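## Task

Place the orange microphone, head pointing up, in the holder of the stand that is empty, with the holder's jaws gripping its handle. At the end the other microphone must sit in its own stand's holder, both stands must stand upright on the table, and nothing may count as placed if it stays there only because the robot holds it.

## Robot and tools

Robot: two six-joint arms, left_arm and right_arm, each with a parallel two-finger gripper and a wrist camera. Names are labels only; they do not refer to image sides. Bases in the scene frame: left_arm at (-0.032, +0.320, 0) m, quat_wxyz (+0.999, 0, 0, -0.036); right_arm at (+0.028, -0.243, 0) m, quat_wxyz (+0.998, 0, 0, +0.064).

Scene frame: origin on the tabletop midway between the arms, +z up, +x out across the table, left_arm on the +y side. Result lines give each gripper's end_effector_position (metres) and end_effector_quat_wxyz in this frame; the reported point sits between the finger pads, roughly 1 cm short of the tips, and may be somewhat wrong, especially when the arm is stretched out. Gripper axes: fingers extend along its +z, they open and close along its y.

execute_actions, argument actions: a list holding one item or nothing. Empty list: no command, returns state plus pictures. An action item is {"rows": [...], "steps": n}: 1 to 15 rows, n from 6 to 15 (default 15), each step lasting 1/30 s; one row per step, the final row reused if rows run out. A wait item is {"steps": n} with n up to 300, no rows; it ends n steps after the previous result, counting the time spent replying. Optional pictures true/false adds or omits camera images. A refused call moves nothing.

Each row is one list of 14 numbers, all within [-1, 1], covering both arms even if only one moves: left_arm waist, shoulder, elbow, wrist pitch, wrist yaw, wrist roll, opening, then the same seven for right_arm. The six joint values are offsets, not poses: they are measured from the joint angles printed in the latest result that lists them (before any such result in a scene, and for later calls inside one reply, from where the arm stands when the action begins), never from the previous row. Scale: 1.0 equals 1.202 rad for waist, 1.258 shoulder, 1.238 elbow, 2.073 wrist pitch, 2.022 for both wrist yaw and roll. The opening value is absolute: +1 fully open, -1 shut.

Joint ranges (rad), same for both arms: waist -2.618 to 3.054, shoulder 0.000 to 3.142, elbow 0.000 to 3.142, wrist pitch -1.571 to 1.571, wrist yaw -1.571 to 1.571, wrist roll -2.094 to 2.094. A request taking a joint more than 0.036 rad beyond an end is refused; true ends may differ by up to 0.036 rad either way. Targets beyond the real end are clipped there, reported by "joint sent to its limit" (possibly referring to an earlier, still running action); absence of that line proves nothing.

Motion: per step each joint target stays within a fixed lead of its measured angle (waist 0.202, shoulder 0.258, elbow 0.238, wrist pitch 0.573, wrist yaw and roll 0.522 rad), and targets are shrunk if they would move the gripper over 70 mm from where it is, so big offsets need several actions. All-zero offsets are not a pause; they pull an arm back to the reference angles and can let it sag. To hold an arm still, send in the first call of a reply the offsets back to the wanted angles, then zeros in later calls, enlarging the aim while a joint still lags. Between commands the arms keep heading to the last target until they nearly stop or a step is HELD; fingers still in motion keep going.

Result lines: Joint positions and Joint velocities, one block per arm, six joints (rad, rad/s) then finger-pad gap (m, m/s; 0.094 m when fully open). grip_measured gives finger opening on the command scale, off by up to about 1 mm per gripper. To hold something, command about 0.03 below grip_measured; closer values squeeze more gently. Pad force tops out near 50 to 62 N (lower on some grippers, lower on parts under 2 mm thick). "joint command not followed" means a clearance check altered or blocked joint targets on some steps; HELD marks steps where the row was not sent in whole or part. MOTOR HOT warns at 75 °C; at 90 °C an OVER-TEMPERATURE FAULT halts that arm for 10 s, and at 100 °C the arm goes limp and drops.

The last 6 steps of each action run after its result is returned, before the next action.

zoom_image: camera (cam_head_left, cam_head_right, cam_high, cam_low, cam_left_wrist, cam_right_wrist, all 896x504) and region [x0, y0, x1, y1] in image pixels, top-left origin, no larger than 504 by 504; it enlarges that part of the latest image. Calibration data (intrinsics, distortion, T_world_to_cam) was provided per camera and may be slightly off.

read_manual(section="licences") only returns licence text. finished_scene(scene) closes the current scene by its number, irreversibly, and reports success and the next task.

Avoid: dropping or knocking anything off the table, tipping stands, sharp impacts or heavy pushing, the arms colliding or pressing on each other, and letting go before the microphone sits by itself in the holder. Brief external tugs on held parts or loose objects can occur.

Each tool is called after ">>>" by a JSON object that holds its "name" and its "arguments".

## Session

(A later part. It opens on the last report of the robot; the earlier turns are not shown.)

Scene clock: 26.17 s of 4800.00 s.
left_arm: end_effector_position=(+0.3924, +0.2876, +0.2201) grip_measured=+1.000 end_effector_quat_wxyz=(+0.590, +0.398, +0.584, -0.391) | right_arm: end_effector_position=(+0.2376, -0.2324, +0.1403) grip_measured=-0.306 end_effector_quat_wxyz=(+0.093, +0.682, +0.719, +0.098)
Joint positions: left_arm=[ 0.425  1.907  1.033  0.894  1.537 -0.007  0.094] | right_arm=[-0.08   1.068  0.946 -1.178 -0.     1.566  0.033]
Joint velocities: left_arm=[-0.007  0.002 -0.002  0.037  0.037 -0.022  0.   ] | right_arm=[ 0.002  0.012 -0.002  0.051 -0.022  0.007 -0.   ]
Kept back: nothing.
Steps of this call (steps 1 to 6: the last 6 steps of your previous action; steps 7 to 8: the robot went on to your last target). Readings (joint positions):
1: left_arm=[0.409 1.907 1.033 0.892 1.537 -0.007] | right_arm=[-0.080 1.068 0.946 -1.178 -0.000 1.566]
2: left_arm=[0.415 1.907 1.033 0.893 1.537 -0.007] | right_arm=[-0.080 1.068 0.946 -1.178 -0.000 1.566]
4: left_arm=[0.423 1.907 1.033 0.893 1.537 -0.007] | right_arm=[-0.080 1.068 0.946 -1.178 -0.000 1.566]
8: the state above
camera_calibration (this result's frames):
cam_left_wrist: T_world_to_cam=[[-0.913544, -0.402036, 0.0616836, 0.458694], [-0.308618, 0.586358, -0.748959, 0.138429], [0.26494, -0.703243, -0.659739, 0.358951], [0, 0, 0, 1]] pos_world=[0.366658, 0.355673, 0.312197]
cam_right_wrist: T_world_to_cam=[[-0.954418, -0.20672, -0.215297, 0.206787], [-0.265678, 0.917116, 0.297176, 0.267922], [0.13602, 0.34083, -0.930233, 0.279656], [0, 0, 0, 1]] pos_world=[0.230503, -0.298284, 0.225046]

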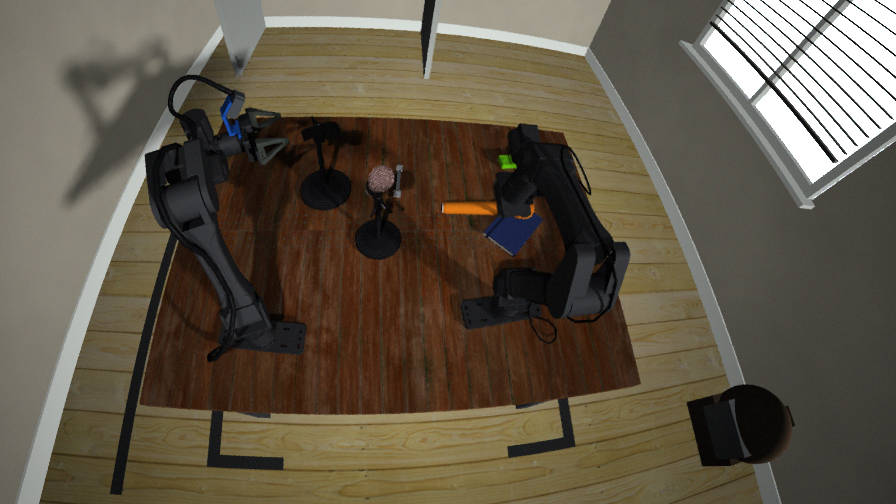

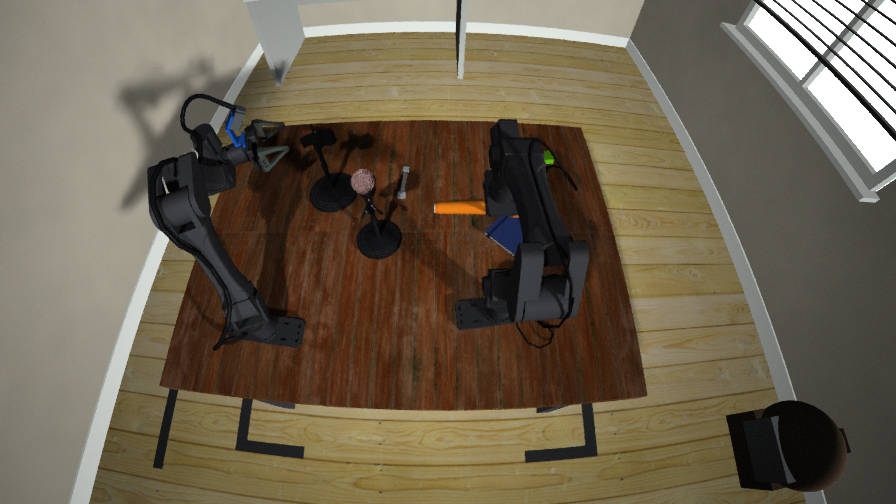

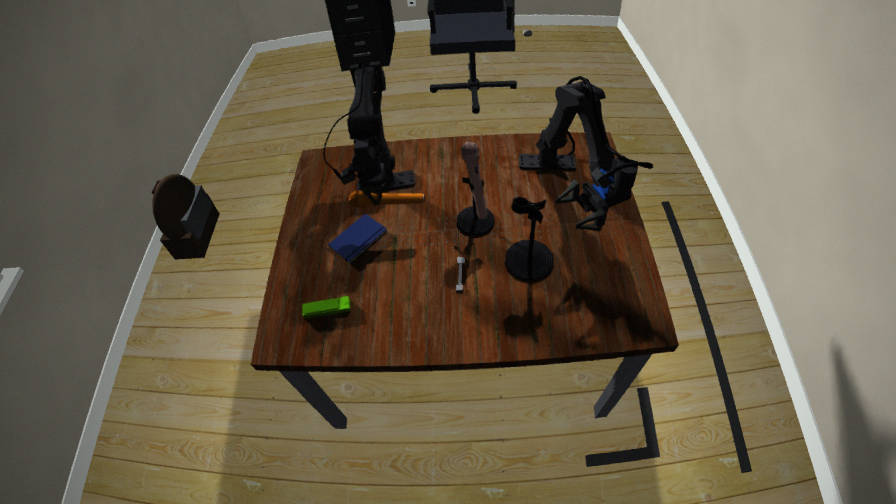

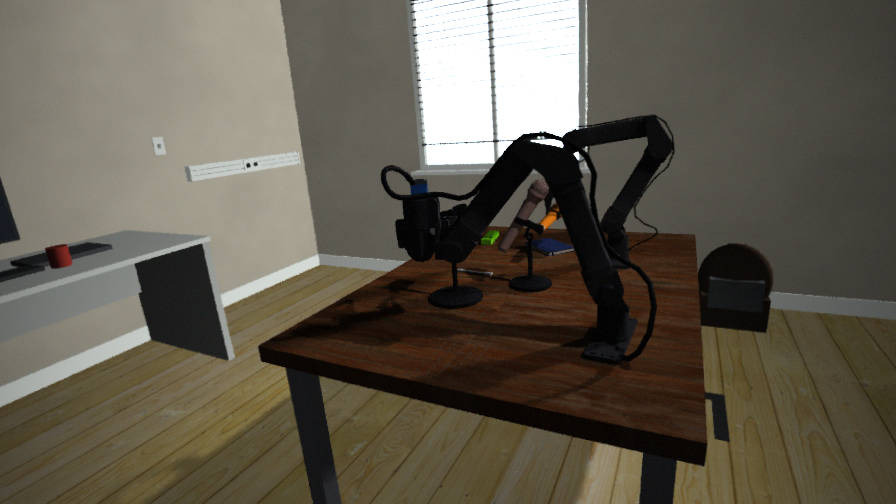

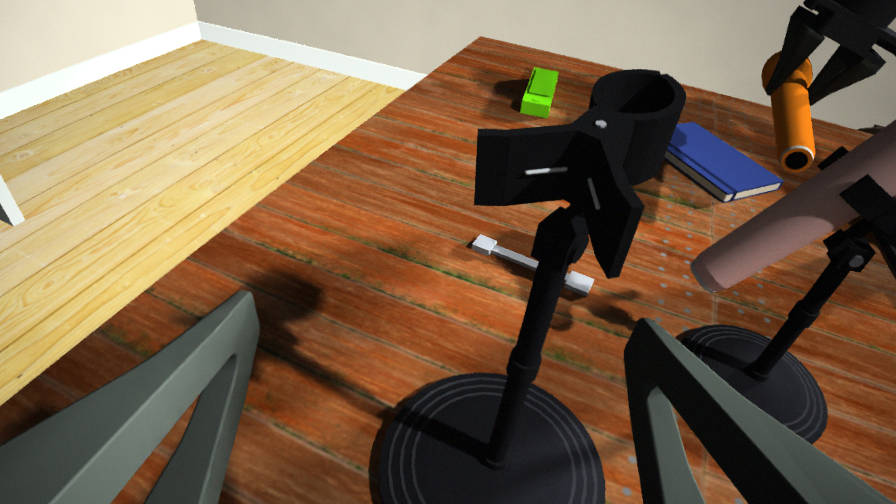

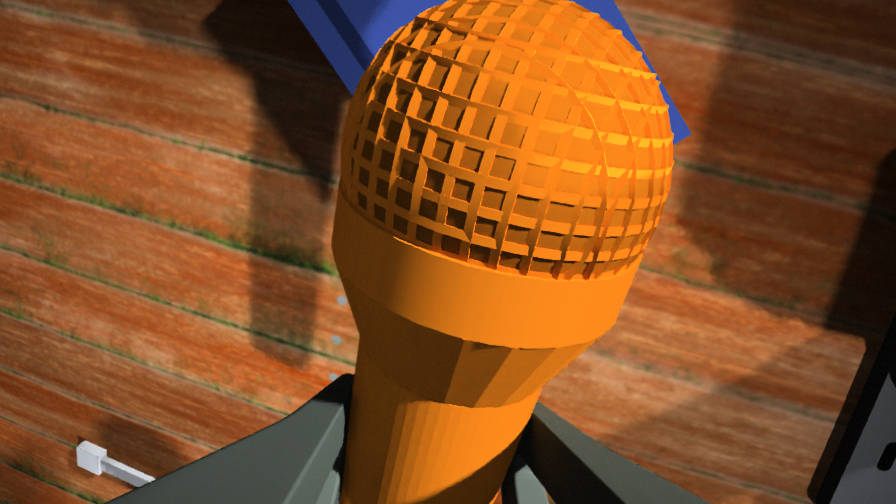

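>>> {"name": "execute_actions", "arguments": {"actions": [{"rows":[[-0.1,-0.04,0.01,-0.01,0,0,1,0,0,0,0,0,0,-0.5]],"steps":15}]}}

>>> {"name": "execute_actions", "arguments": {"actions": [{"steps":8}], "pictures": true}}

Scene clock: 26.73 s of 4800.00 s.
left_arm: end_effector_position=(+0.3824, +0.2311, +0.2276) grip_measured=+1.000 end_effector_quat_wxyz=(+0.566, +0.440, +0.553, -0.425) | right_arm: end_effector_position=(+0.2376, -0.2324, +0.1403) grip_measured=-0.306 end_effector_quat_wxyz=(+0.093, +0.682, +0.719, +0.098)
Joint positions: left_arm=[ 0.292  1.885  1.033  0.885  1.535 -0.007  0.094] | right_arm=[-0.08   1.068  0.946 -1.178 -0.     1.566  0.033]
Joint velocities: left_arm=[ 0.085 -0.007 -0.007 -0.037 -0.022 -0.007  0.   ] | right_arm=[ 0.002  0.002 -0.002  0.022 -0.066  0.051  0.001]
Steps of this call (steps 1 to 8: the robot went on to your last target; steps 9 to 17: the first 9 steps of this action). Readings (joint positions):
9: left_arm=[0.415 1.905 1.033 0.891 1.535 -0.007] | right_arm=[-0.080 1.068 0.946 -1.178 -0.000 1.566]
10: left_arm=[0.396 1.903 1.033 0.888 1.535 -0.007] | right_arm=[-0.080 1.068 0.946 -1.178 -0.000 1.566]
12: left_arm=[0.342 1.895 1.033 0.885 1.535 -0.007] | right_arm=[-0.080 1.068 0.946 -1.178 -0.000 1.566]
16: left_arm=[0.291 1.885 1.033 0.885 1.535 -0.007] | right_arm=[-0.080 1.068 0.946 -1.178 -0.000 1.566]
17: the state above

Scene clock: 27.00 s of 4800.00 s.
left_arm: end_effector_position=(+0.3827, +0.2326, +0.2274) grip_measured=+1.000 end_effector_quat_wxyz=(+0.566, +0.438, +0.554, -0.424) | right_arm: end_effector_position=(+0.2376, -0.2324, +0.1403) grip_measured=-0.306 end_effector_quat_wxyz=(+0.093, +0.682, +0.719, +0.098)
Joint positions: left_arm=[ 0.296  1.885  1.033  0.884  1.535 -0.007  0.094] | right_arm=[-0.08   1.068  0.946 -1.178 -0.     1.566  0.033]
Joint velocities: left_arm=[-0.022 -0.007 -0.022  0.007 -0.066 -0.081  0.   ] | right_arm=[ 0.002 -0.002 -0.002 -0.066  0.051 -0.007 -0.001]
Kept back: nothing.
Steps of this call (steps 1 to 6: the last 6 steps of your previous action; steps 7 to 8: the robot went on to your last target). Readings (joint positions):
1: left_arm=[0.294 1.885 1.033 0.885 1.535 -0.007] | right_arm=[-0.080 1.068 0.946 -1.178 -0.000 1.566]
2: left_arm=[0.295 1.885 1.033 0.884 1.535 -0.007] | right_arm=[-0.080 1.068 0.946 -1.178 -0.000 1.566]
4: left_arm=[0.296 1.885 1.033 0.884 1.535 -0.007] | right_arm=[-0.080 1.068 0.946 -1.178 -0.000 1.566]
8: the state above
camera_calibration (this result's frames):
cam_left_wrist: T_world_to_cam=[[-0.958102, -0.282113, 0.0495214, 0.419144], [-0.222207, 0.623002, -0.749995, 0.131832], [0.180731, -0.729576, -0.659587, 0.365992], [0, 0, 0, 1]] pos_world=[0.364731, 0.303133, 0.31952]
cam_right_wrist: T_world_to_cam=[[-0.954418, -0.20672, -0.215297, 0.206787], [-0.265678, 0.917116, 0.297176, 0.267922], [0.13602, 0.34083, -0.930233, 0.279656], [0, 0, 0, 1]] pos_world=[0.230503, -0.298284, 0.225046]

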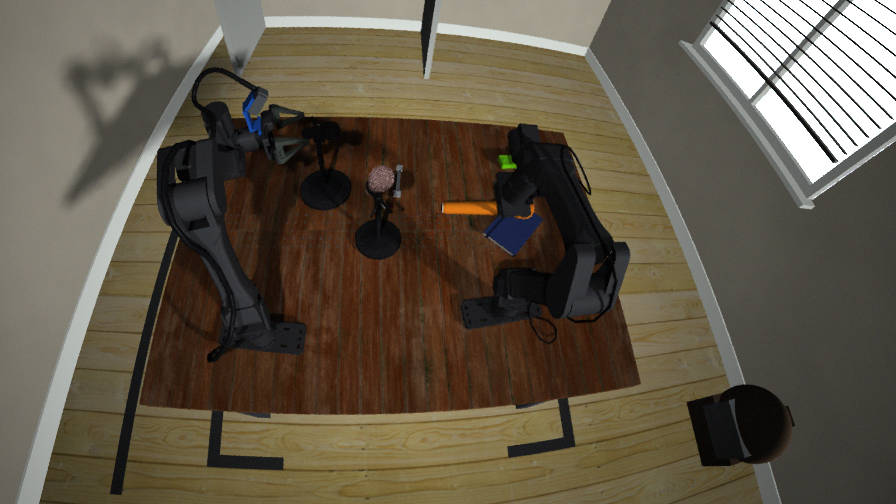

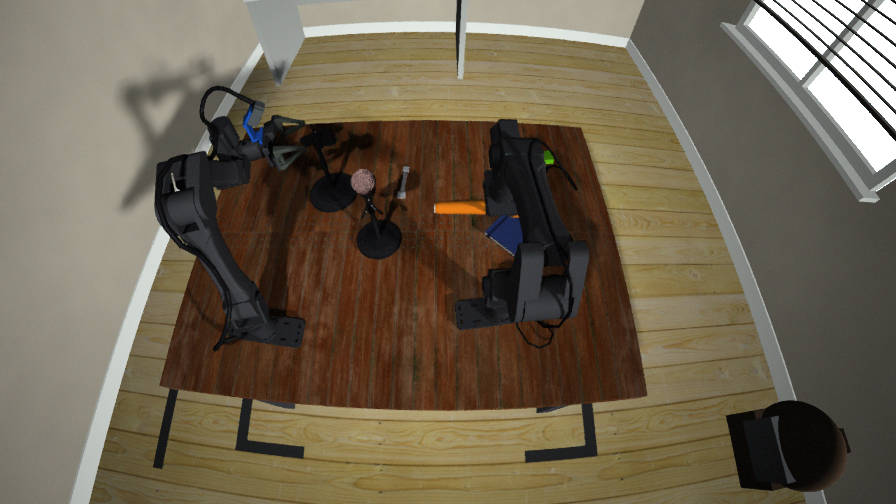

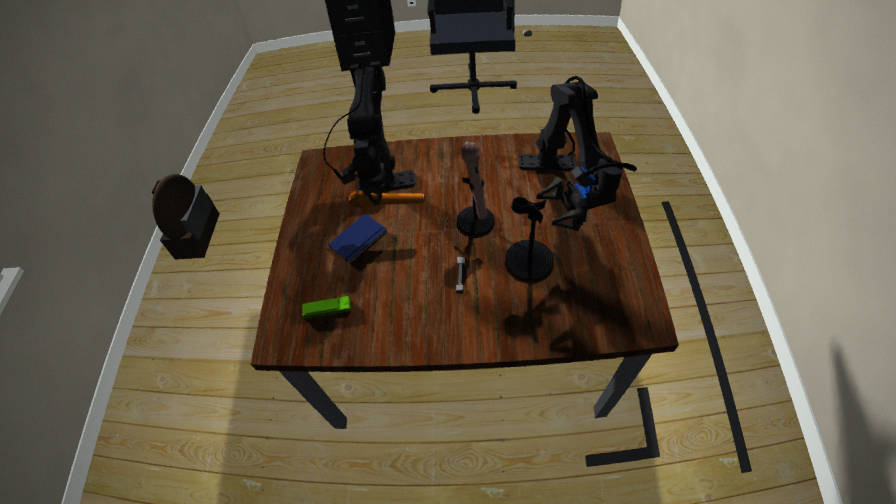

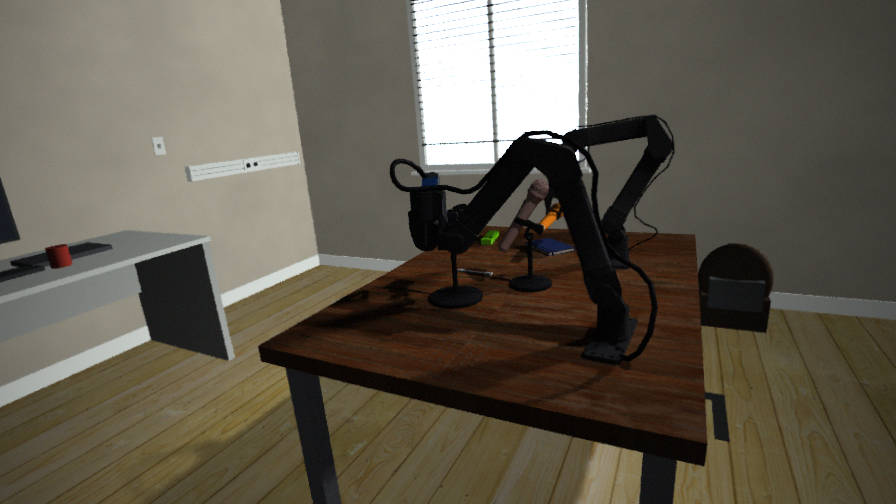

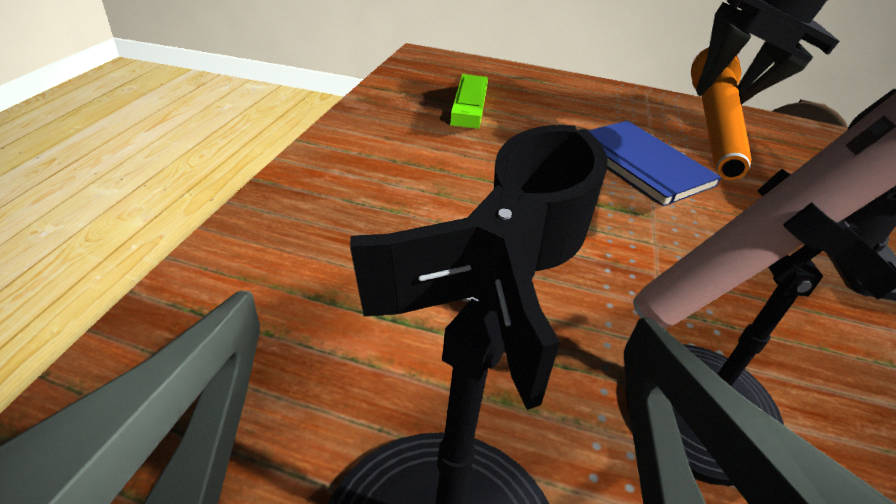

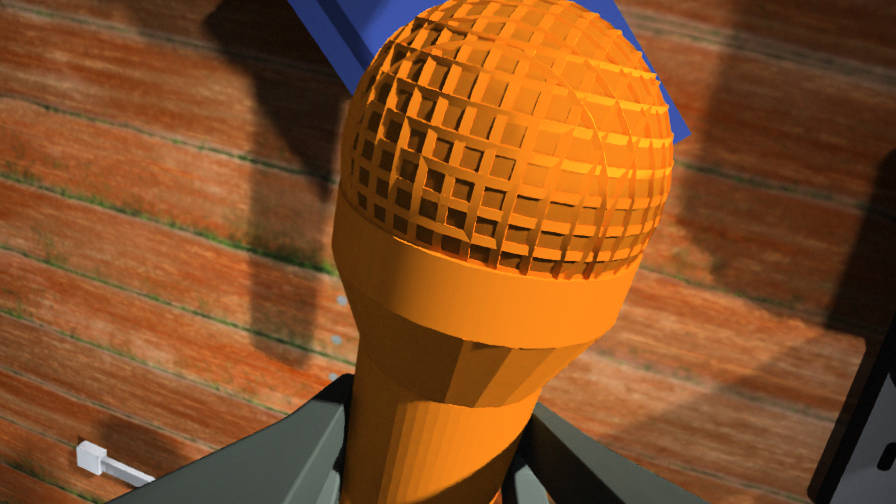

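>>> {"name": "execute_actions", "arguments": {"actions": [{"rows":[[-0.055,0,0.04,-0.015,0,0,1,0,0,0,0,0,0,-0.5]],"steps":15}]}}

>>> {"name": "execute_actions", "arguments": {"actions": [{"rows":[[0,0,0,0,0,0,0.6,0,0,0,0,0,0,-0.5],[0,0,0,0,0,0,0.4,0,0,0,0,0,0,-0.5],[0,0,0,0,0,0,0.3,0,0,0,0,0,0,-0.5],[0,0,0,0,0,0,0.2,0,0,0,0,0,0,-0.5],[0,0,0,0,0,0,0.1,0,0,0,0,0,0,-0.5],[0,0,0,0,0,0,0,0,0,0,0,0,0,-0.5],[0,0,0,0,0,0,-0.1,0,0,0,0,0,0,-0.5],[0,0,0,0,0,0,-0.2,0,0,0,0,0,0,-0.5],[0,0,0,0,0,0,-0.33,0,0,0,0,0,0,-0.5]],"steps":15}]}}

>>> {"name": "execute_actions", "arguments": {"actions": [{"steps":12}], "pictures": true}}

Scene clock: 27.63 s of 4800.00 s.
left_arm: end_effector_position=(+0.3798, +0.2056, +0.2335) grip_measured=+1.000 end_effector_quat_wxyz=(+0.554, +0.459, +0.537, -0.441) | right_arm: end_effector_position=(+0.2376, -0.2324, +0.1403) grip_measured=-0.306 end_effector_quat_wxyz=(+0.093, +0.682, +0.719, +0.098)
Joint positions: left_arm=[ 0.228  1.886  1.061  0.867  1.535 -0.007  0.094] | right_arm=[-0.08   1.068  0.946 -1.178 -0.     1.566  0.033]
Joint velocities: left_arm=[ 0.002 -0.002 -0.007 -0.022  0.007 -0.037  0.   ] | right_arm=[ 0.002 -0.017 -0.002  0.051 -0.051 -0.037 -0.   ]
Steps of this call (steps 1 to 10: the robot went on to your last target; steps 11 to 19: the first 9 steps of this action). Readings (joint positions):
11: left_arm=[0.291 1.885 1.037 0.879 1.536 -0.007] | right_arm=[-0.080 1.068 0.946 -1.178 -0.000 1.566]
12: left_arm=[0.281 1.886 1.044 0.873 1.535 -0.007] | right_arm=[-0.080 1.068 0.946 -1.178 -0.000 1.566]
14: left_arm=[0.254 1.886 1.056 0.870 1.535 -0.007] | right_arm=[-0.080 1.068 0.946 -1.178 -0.000 1.566]
18: left_arm=[0.228 1.886 1.061 0.868 1.535 -0.007] | right_arm=[-0.080 1.068 0.946 -1.178 -0.000 1.566]
19: the state above

Scene clock: 28.13 s of 4800.00 s.
left_arm: end_effector_position=(+0.3859, +0.2072, +0.2342) grip_measured=-0.251 end_effector_quat_wxyz=(+0.563, +0.450, +0.544, -0.430) | right_arm: end_effector_position=(+0.2376, -0.2324, +0.1403) grip_measured=-0.306 end_effector_quat_wxyz=(+0.093, +0.682, +0.719, +0.098)
Joint positions: left_arm=[ 0.229  1.886  1.061  0.871  1.501 -0.007  0.035] | right_arm=[-0.08   1.068  0.946 -1.178 -0.     1.566  0.033]
Joint velocities: left_arm=[ 0.027 -0.007 -0.012  0.066 -0.051 -0.007 -0.126] | right_arm=[-0.002 -0.007 -0.007 -0.022 -0.051  0.007  0.   ]
Steps of this call (steps 1 to 6: the last 6 steps of your previous action; steps 7 to 15: the first 9 steps of this action, its rows measured from where the robot was after step 6). Readings (joint positions):
6: left_arm=[0.228 1.886 1.061 0.864 1.535 -0.007] | right_arm=[-0.080 1.068 0.946 -1.178 -0.000 1.566]
7: left_arm=[0.228 1.886 1.061 0.864 1.535 -0.007] | right_arm=[-0.080 1.068 0.946 -1.178 -0.000 1.566]
8: left_arm=[0.228 1.886 1.061 0.864 1.535 -0.007] | right_arm=[-0.080 1.068 0.946 -1.178 -0.000 1.566]
10: left_arm=[0.228 1.886 1.061 0.865 1.523 -0.007] | right_arm=[-0.080 1.068 0.946 -1.178 -0.000 1.566]
14: left_arm=[0.228 1.886 1.061 0.869 1.502 -0.007] | right_arm=[-0.080 1.068 0.946 -1.178 -0.000 1.566]
15: the state above

Scene clock: 28.53 s of 4800.00 s.
left_arm: end_effector_position=(+0.3865, +0.2098, +0.2344) grip_measured=-0.315 end_effector_quat_wxyz=(+0.564, +0.449, +0.545, -0.428) | right_arm: end_effector_position=(+0.2376, -0.2324, +0.1403) grip_measured=-0.306 end_effector_quat_wxyz=(+0.093, +0.682, +0.719, +0.098)
Joint positions: left_arm=[ 0.236  1.886  1.061  0.875  1.502 -0.01   0.032] | right_arm=[-0.08   1.068  0.946 -1.178 -0.     1.566  0.033]
Joint velocities: left_arm=[ 0.002 -0.017  0.002  0.022  0.022  0.022 -0.   ] | right_arm=[-0.007 -0.002 -0.002 -0.007  0.022 -0.007  0.001]
Kept back: nothing.
Steps of this call (steps 1 to 6: the last 6 steps of your previous action; steps 7 to 12: the robot went on to your last target). Readings (joint positions):
1: left_arm=[0.230 1.886 1.061 0.874 1.501 -0.007] | right_arm=[-0.080 1.068 0.946 -1.178 -0.000 1.566]
2: left_arm=[0.232 1.886 1.061 0.875 1.501 -0.008] | right_arm=[-0.080 1.068 0.946 -1.178 -0.000 1.566]
4: left_arm=[0.235 1.886 1.061 0.875 1.501 -0.009] | right_arm=[-0.080 1.068 0.946 -1.178 -0.000 1.566]
8: left_arm=[0.236 1.886 1.061 0.875 1.502 -0.010] | right_arm=[-0.080 1.068 0.946 -1.178 -0.000 1.566]
12: the state above
camera_calibration (this result's frames):
cam_left_wrist: T_world_to_cam=[[-0.965794, -0.256805, 0.0359655, 0.416848], [-0.195354, 0.629344, -0.752172, 0.140883], [0.170527, -0.733469, -0.657985, 0.357736], [0, 0, 0, 1]] pos_world=[0.369108, 0.280773, 0.326361]
cam_right_wrist: T_world_to_cam=[[-0.954418, -0.20672, -0.215297, 0.206787], [-0.265678, 0.917116, 0.297176, 0.267922], [0.13602, 0.34083, -0.930233, 0.279656], [0, 0, 0, 1]] pos_world=[0.230503, -0.298284, 0.225046]

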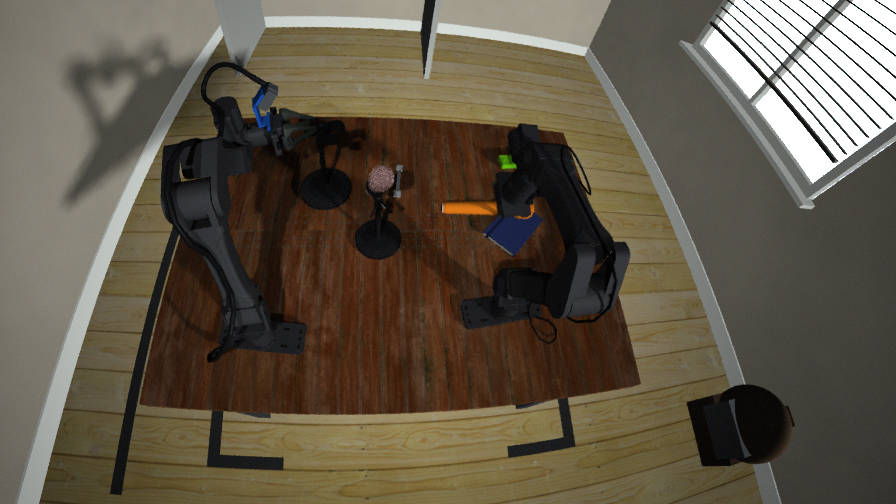

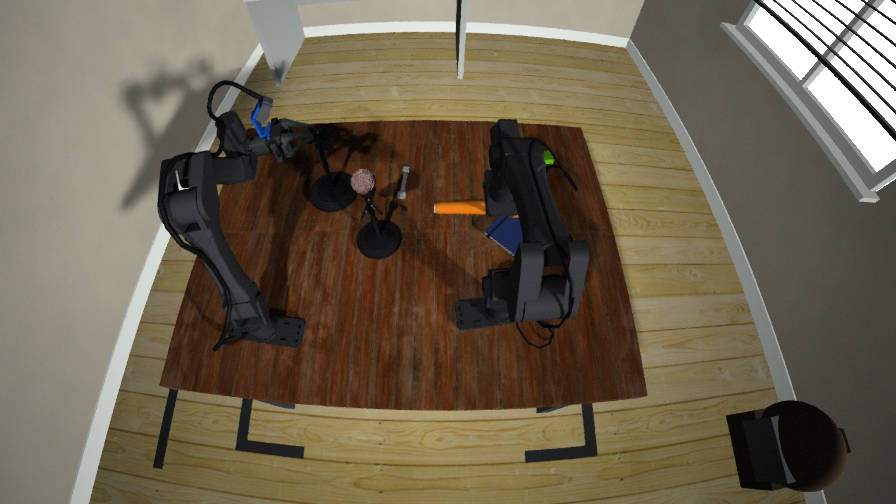

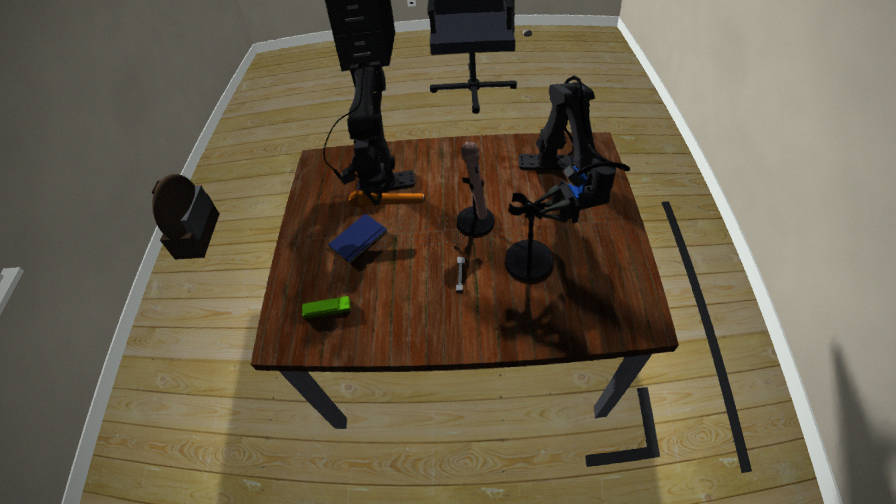

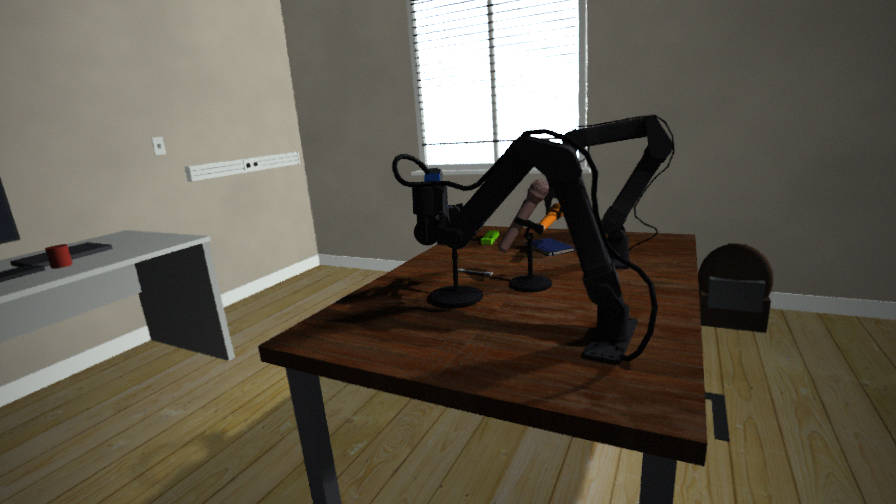

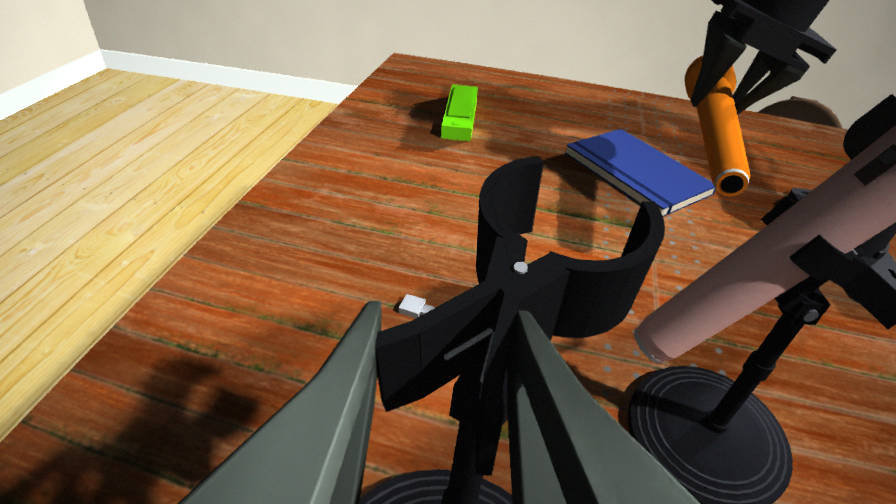

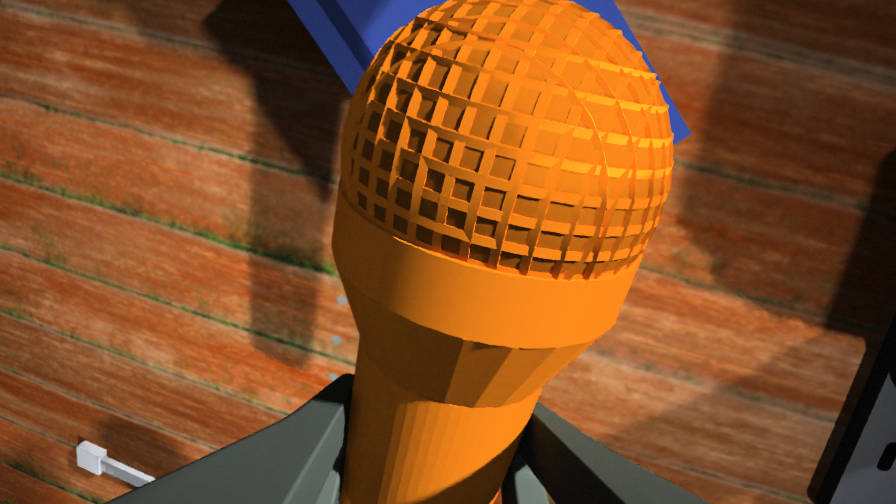

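>>> {"name": "execute_actions", "arguments": {"actions": [{"rows":[[0,0,0,0,0,0,-0.33,0,0.74,0.85,0.6,0,-0.775,-0.5]],"steps":15}]}}

>>> {"name": "execute_actions", "arguments": {"actions": [{"steps":40}]}}

Scene clock: 29.43 s of 4800.00 s.
left_arm: end_effector_position=(+0.3878, +0.2109, +0.2345) grip_measured=-0.316 end_effector_quat_wxyz=(+0.565, +0.445, +0.548, -0.427) | right_arm: end_effector_position=(+0.3716, -0.2260, +0.1680) grip_measured=-0.305 end_effector_quat_wxyz=(+0.205, +0.519, +0.817, +0.144)
Joint positions: left_arm=[ 0.238  1.886  1.061  0.874  1.495 -0.014  0.032] | right_arm=[-0.08   1.385  1.173 -0.853 -0.     1.179  0.033]
Joint velocities: left_arm=[-0.002  0.017 -0.002 -0.007 -0.037 -0.066  0.001] | right_arm=[ 0.007  1.145  0.842  1.311 -0.022 -1.223 -0.001]
Steps of this call (steps 1 to 15: the robot went on to your last target; steps 16 to 18: nothing new was sent; steps 19 to 27: the first 9 steps of this action). Readings (joint positions):
19: left_arm=[0.236 1.886 1.061 0.875 1.500 -0.011] | right_arm=[-0.080 1.081 0.956 -1.172 0.000 1.530]
20: left_arm=[0.236 1.886 1.061 0.875 1.498 -0.012] | right_arm=[-0.080 1.110 0.978 -1.151 -0.000 1.487]
22: left_arm=[0.238 1.886 1.061 0.875 1.496 -0.013] | right_arm=[-0.080 1.185 1.030 -1.073 -0.000 1.399]
26: left_arm=[0.238 1.886 1.061 0.874 1.495 -0.014] | right_arm=[-0.080 1.344 1.144 -0.897 -0.000 1.223]
27: the state above

Scene clock: 30.77 s of 4800.00 s.
left_arm: end_effector_position=(+0.3878, +0.2109, +0.2345) grip_measured=-0.316 end_effector_quat_wxyz=(+0.565, +0.445, +0.548, -0.427) | right_arm: end_effector_position=(+0.6569, -0.2123, +0.4025) grip_measured=-0.304 end_effector_quat_wxyz=(+0.701, -0.014, +0.713, +0.020)
Joint positions: left_arm=[ 0.238  1.886  1.061  0.874  1.495 -0.014  0.032] | right_arm=[-0.08   2.015  1.973  0.026 -0.     0.008  0.033]
Joint velocities: left_arm=[ 0.002 -0.012  0.007 -0.066  0.022 -0.037 -0.   ] | right_arm=[-0.017 -0.002 -0.002 -0.007  0.066 -0.051 -0.001]
Kept back: nothing.
Steps of this call (steps 1 to 6: the last 6 steps of your previous action; steps 7 to 40: the robot went on to your last target). Readings (joint positions):
1: left_arm=[0.238 1.886 1.061 0.874 1.495 -0.014] | right_arm=[-0.080 1.425 1.202 -0.808 -0.000 1.134]
2: left_arm=[0.238 1.886 1.061 0.874 1.495 -0.014] | right_arm=[-0.080 1.467 1.233 -0.763 -0.000 1.088]
4: left_arm=[0.238 1.886 1.061 0.874 1.495 -0.014] | right_arm=[-0.080 1.552 1.294 -0.671 -0.000 0.995]
8: left_arm=[0.238 1.886 1.061 0.874 1.495 -0.014] | right_arm=[-0.080 1.731 1.426 -0.479 -0.000 0.799]
40: the state above

>>> {"name": "execute_actions", "arguments": {"actions": [{"rows":[[0,0,0,0,0,0,-0.33,0,-0.01,0.02,0.01,-0.67,0,-0.5]],"steps":15}]}}

>>> {"name": "execute_actions", "arguments": {"actions": [{"steps":10}]}}

>>> {"name": "execute_actions", "arguments": {"actions": [{"rows":[[0,0,0,0,0,0,-0.33,0.1,0,0,0,0,0,-0.5],[0,0,0,0,0,0,-0.33,0.2,0,0,0,0,0,-0.5],[0,0,0,0,0,0,-0.33,0.3,0,0,0,0,0,-0.5],[0,0,0,0,0,0,-0.33,0.415,0,0,0,0,0,-0.5]],"steps":15}]}}

>>> {"name": "execute_actions", "arguments": {"actions": [{"steps":15}], "pictures": true}}

Scene clock: 31.30 s of 4800.00 s.
left_arm: end_effector_position=(+0.3885, +0.2111, +0.2344) grip_measured=-0.316 end_effector_quat_wxyz=(+0.565, +0.443, +0.550, -0.427) | right_arm: end_effector_position=(+0.5902, -0.0849, +0.4034) grip_measured=-0.304 end_effector_quat_wxyz=(+0.631, -0.303, +0.643, +0.310)
Joint positions: left_arm=[ 0.238  1.886  1.061  0.873  1.491 -0.017  0.032] | right_arm=[-0.087  2.015  1.973  0.025 -0.856  0.004  0.033]
Joint velocities: left_arm=[ 0.007 -0.017  0.007 -0.051  0.066  0.007  0.001] | right_arm=[-0.012 -0.002  0.002  0.022 -2.952  0.022 -0.002]
Steps of this call (steps 1 to 7: the robot went on to your last target; steps 8 to 16: the first 9 steps of this action). Readings (joint positions):
8: left_arm=[0.238 1.886 1.061 0.874 1.495 -0.015] | right_arm=[-0.084 2.015 1.973 0.026 -0.069 0.004]
9: left_arm=[0.238 1.886 1.061 0.874 1.494 -0.015] | right_arm=[-0.088 2.015 1.973 0.026 -0.166 0.004]
11: left_arm=[0.238 1.886 1.061 0.873 1.492 -0.016] | right_arm=[-0.090 2.015 1.973 0.026 -0.358 0.004]
15: left_arm=[0.238 1.886 1.061 0.873 1.491 -0.017] | right_arm=[-0.087 2.015 1.973 0.025 -0.757 0.004]
16: the state above

Scene clock: 31.63 s of 4800.00 s.
left_arm: end_effector_position=(+0.3886, +0.2111, +0.2344) grip_measured=-0.316 end_effector_quat_wxyz=(+0.565, +0.443, +0.550, -0.427) | right_arm: end_effector_position=(+0.5195, -0.0494, +0.4046) grip_measured=-0.304 end_effector_quat_wxyz=(+0.548, -0.435, +0.560, +0.444)
Joint positions: left_arm=[ 0.238  1.886  1.061  0.873  1.491 -0.017  0.032] | right_arm=[-0.084  2.015  1.973  0.025 -1.298  0.004  0.033]
Joint velocities: left_arm=[-0.002 -0.012  0.022 -0.066 -0.095 -0.037  0.001] | right_arm=[-0.002  0.007 -0.007 -0.007 -0.33  -0.095 -0.001]
Kept back: nothing.
Steps of this call (steps 1 to 6: the last 6 steps of your previous action; steps 7 to 10: the robot went on to your last target). Readings (joint positions):
1: left_arm=[0.238 1.886 1.061 0.873 1.491 -0.017] | right_arm=[-0.087 2.015 1.973 0.025 -0.952 0.004]
2: left_arm=[0.238 1.886 1.061 0.873 1.491 -0.017] | right_arm=[-0.086 2.015 1.973 0.025 -1.035 0.004]
4: left_arm=[0.238 1.886 1.061 0.873 1.491 -0.017] | right_arm=[-0.085 2.015 1.973 0.025 -1.153 0.004]
8: left_arm=[0.238 1.886 1.061 0.873 1.491 -0.017] | right_arm=[-0.084 2.015 1.973 0.025 -1.270 0.004]
10: the state above

Scene clock: 31.93 s of 4800.00 s.
left_arm: end_effector_position=(+0.3893, +0.2113, +0.2343) grip_measured=-0.316 end_effector_quat_wxyz=(+0.565, +0.441, +0.551, -0.427) | right_arm: end_effector_position=(+0.4330, +0.0986, +0.4045) grip_measured=-0.304 end_effector_quat_wxyz=(+0.471, -0.517, +0.485, +0.525)
Joint positions: left_arm=[ 0.238  1.886  1.061  0.871  1.487 -0.019  0.032] | right_arm=[ 0.243  2.015  1.973  0.025 -1.286  0.004  0.033]
Joint velocities: left_arm=[-0.002 -0.007  0.002  0.022 -0.007 -0.007 -0.   ] | right_arm=[ 1.404 -0.007  0.007  0.007  0.007 -0.051 -0.002]
Steps of this call (steps 1 to 9: the first 9 steps of this action). Readings (joint positions):
1: left_arm=[0.238 1.886 1.061 0.872 1.490 -0.017] | right_arm=[-0.075 2.015 1.973 0.025 -1.299 0.004]
2: left_arm=[0.238 1.886 1.061 0.872 1.489 -0.018] | right_arm=[-0.057 2.015 1.973 0.025 -1.293 0.004]
4: left_arm=[0.238 1.886 1.061 0.871 1.488 -0.018] | right_arm=[0.008 2.015 1.973 0.025 -1.288 0.004]
8: left_arm=[0.238 1.886 1.061 0.871 1.487 -0.019] | right_arm=[0.193 2.015 1.973 0.025 -1.287 0.004]
9: the state above

Scene clock: 32.43 s of 4800.00 s.
left_arm: end_effector_position=(+0.3893, +0.2113, +0.2343) grip_measured=-0.316 end_effector_quat_wxyz=(+0.565, +0.440, +0.551, -0.427) | right_arm: end_effector_position=(+0.3663, +0.1617, +0.4046) grip_measured=-0.304 end_effector_quat_wxyz=(-0.421, +0.560, -0.434, -0.566)
Joint positions: left_arm=[ 0.238  1.886  1.061  0.871  1.487 -0.019  0.032] | right_arm=[ 0.414  2.015  1.973  0.025 -1.301  0.004  0.033]
Joint velocities: left_arm=[ 0.012  0.012 -0.007 -0.095 -0.022 -0.037 -0.   ] | right_arm=[-0.007 -0.007  0.002 -0.022  0.007 -0.022 -0.001]
Kept back: nothing.
Steps of this call (steps 1 to 6: the last 6 steps of your previous action; steps 7 to 15: the robot went on to your last target). Readings (joint positions):
1: left_arm=[0.238 1.886 1.061 0.871 1.487 -0.019] | right_arm=[0.294 2.015 1.973 0.025 -1.286 0.004]
2: left_arm=[0.238 1.886 1.061 0.871 1.487 -0.019] | right_arm=[0.343 2.015 1.973 0.025 -1.286 0.004]
4: left_arm=[0.238 1.886 1.061 0.871 1.487 -0.019] | right_arm=[0.423 2.015 1.973 0.025 -1.291 0.004]
8: left_arm=[0.238 1.886 1.061 0.871 1.487 -0.019] | right_arm=[0.459 2.015 1.973 0.025 -1.303 0.004]
15: the state above
camera_calibration (this result's frames):
cam_left_wrist: T_world_to_cam=[[-0.960744, -0.273149, 0.0485941, 0.41852], [-0.215223, 0.623247, -0.751826, 0.149327], [0.175074, -0.73277, -0.657569, 0.356171], [0, 0, 0, 1]] pos_world=[0.371873, 0.282242, 0.326138]
cam_right_wrist: T_world_to_cam=[[0.966379, 0.218398, 0.135701, -0.446378], [0.200067, -0.307176, -0.930385, 0.386178], [-0.161511, 0.926253, -0.340542, 0.149392], [0, 0, 0, 1]] pos_world=[0.378237, 0.0777376, 0.470742]

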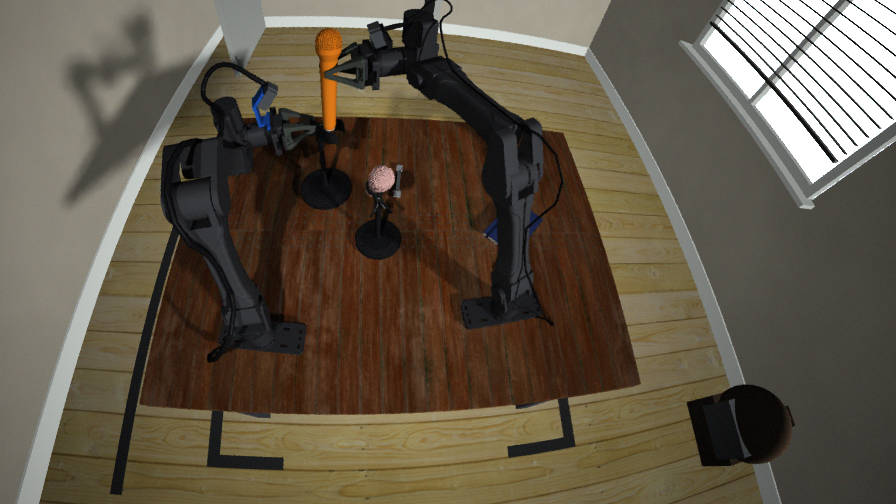

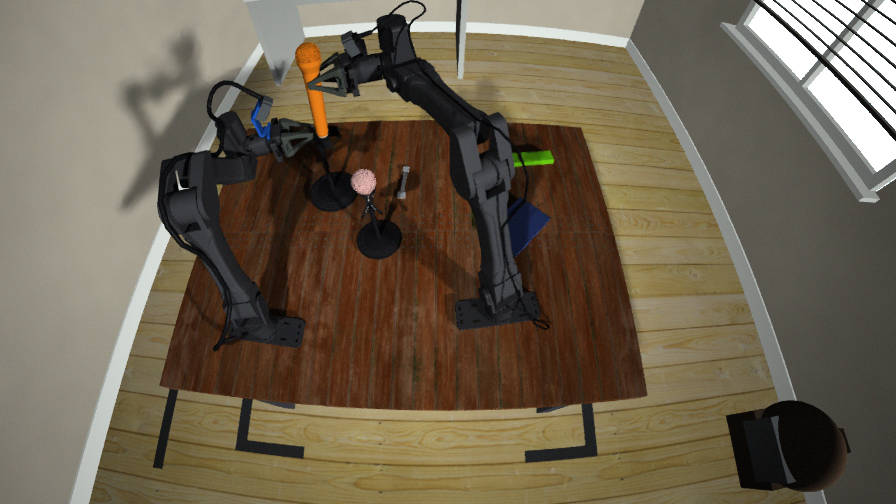

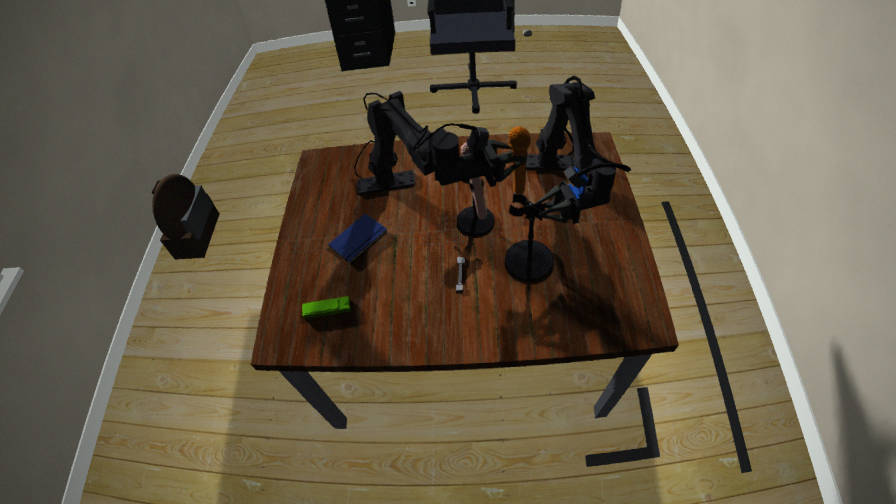

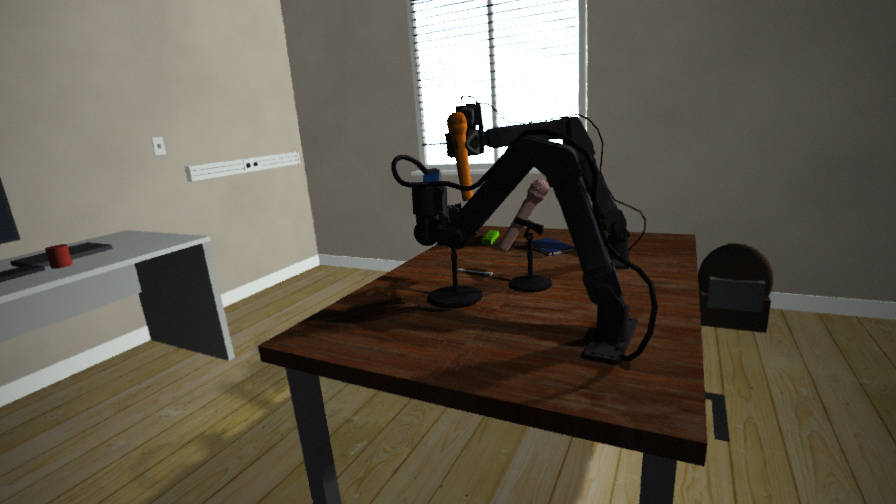

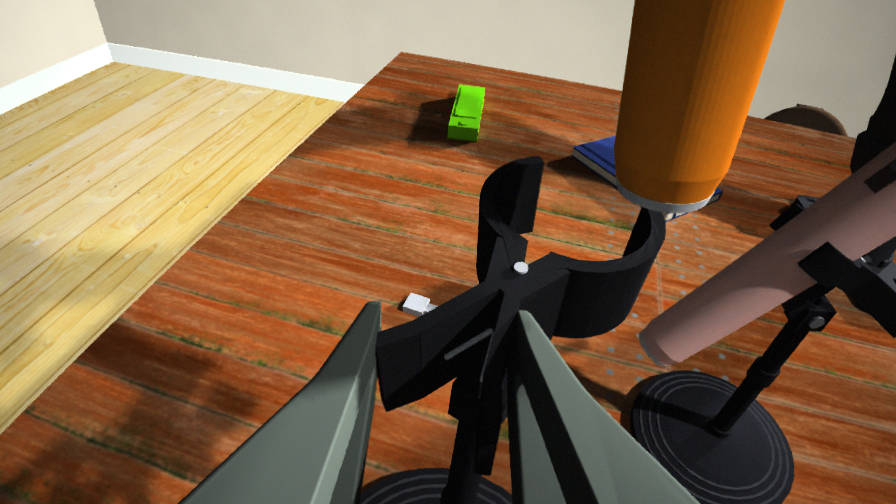

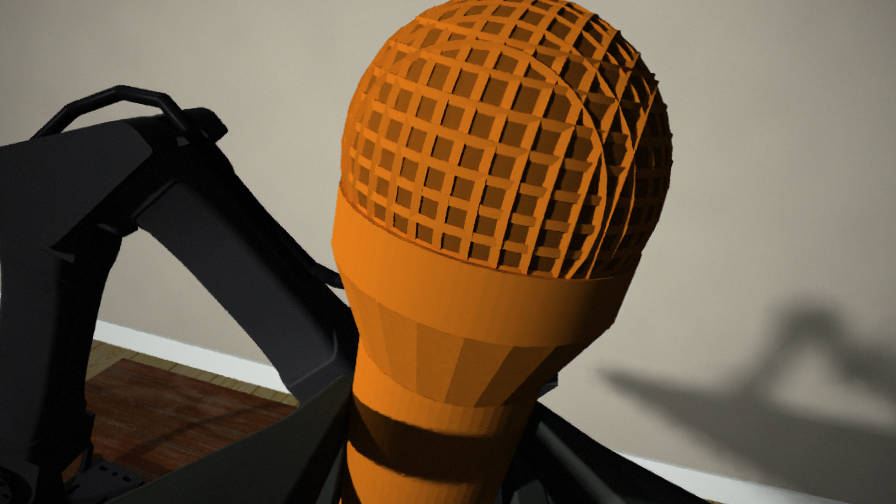

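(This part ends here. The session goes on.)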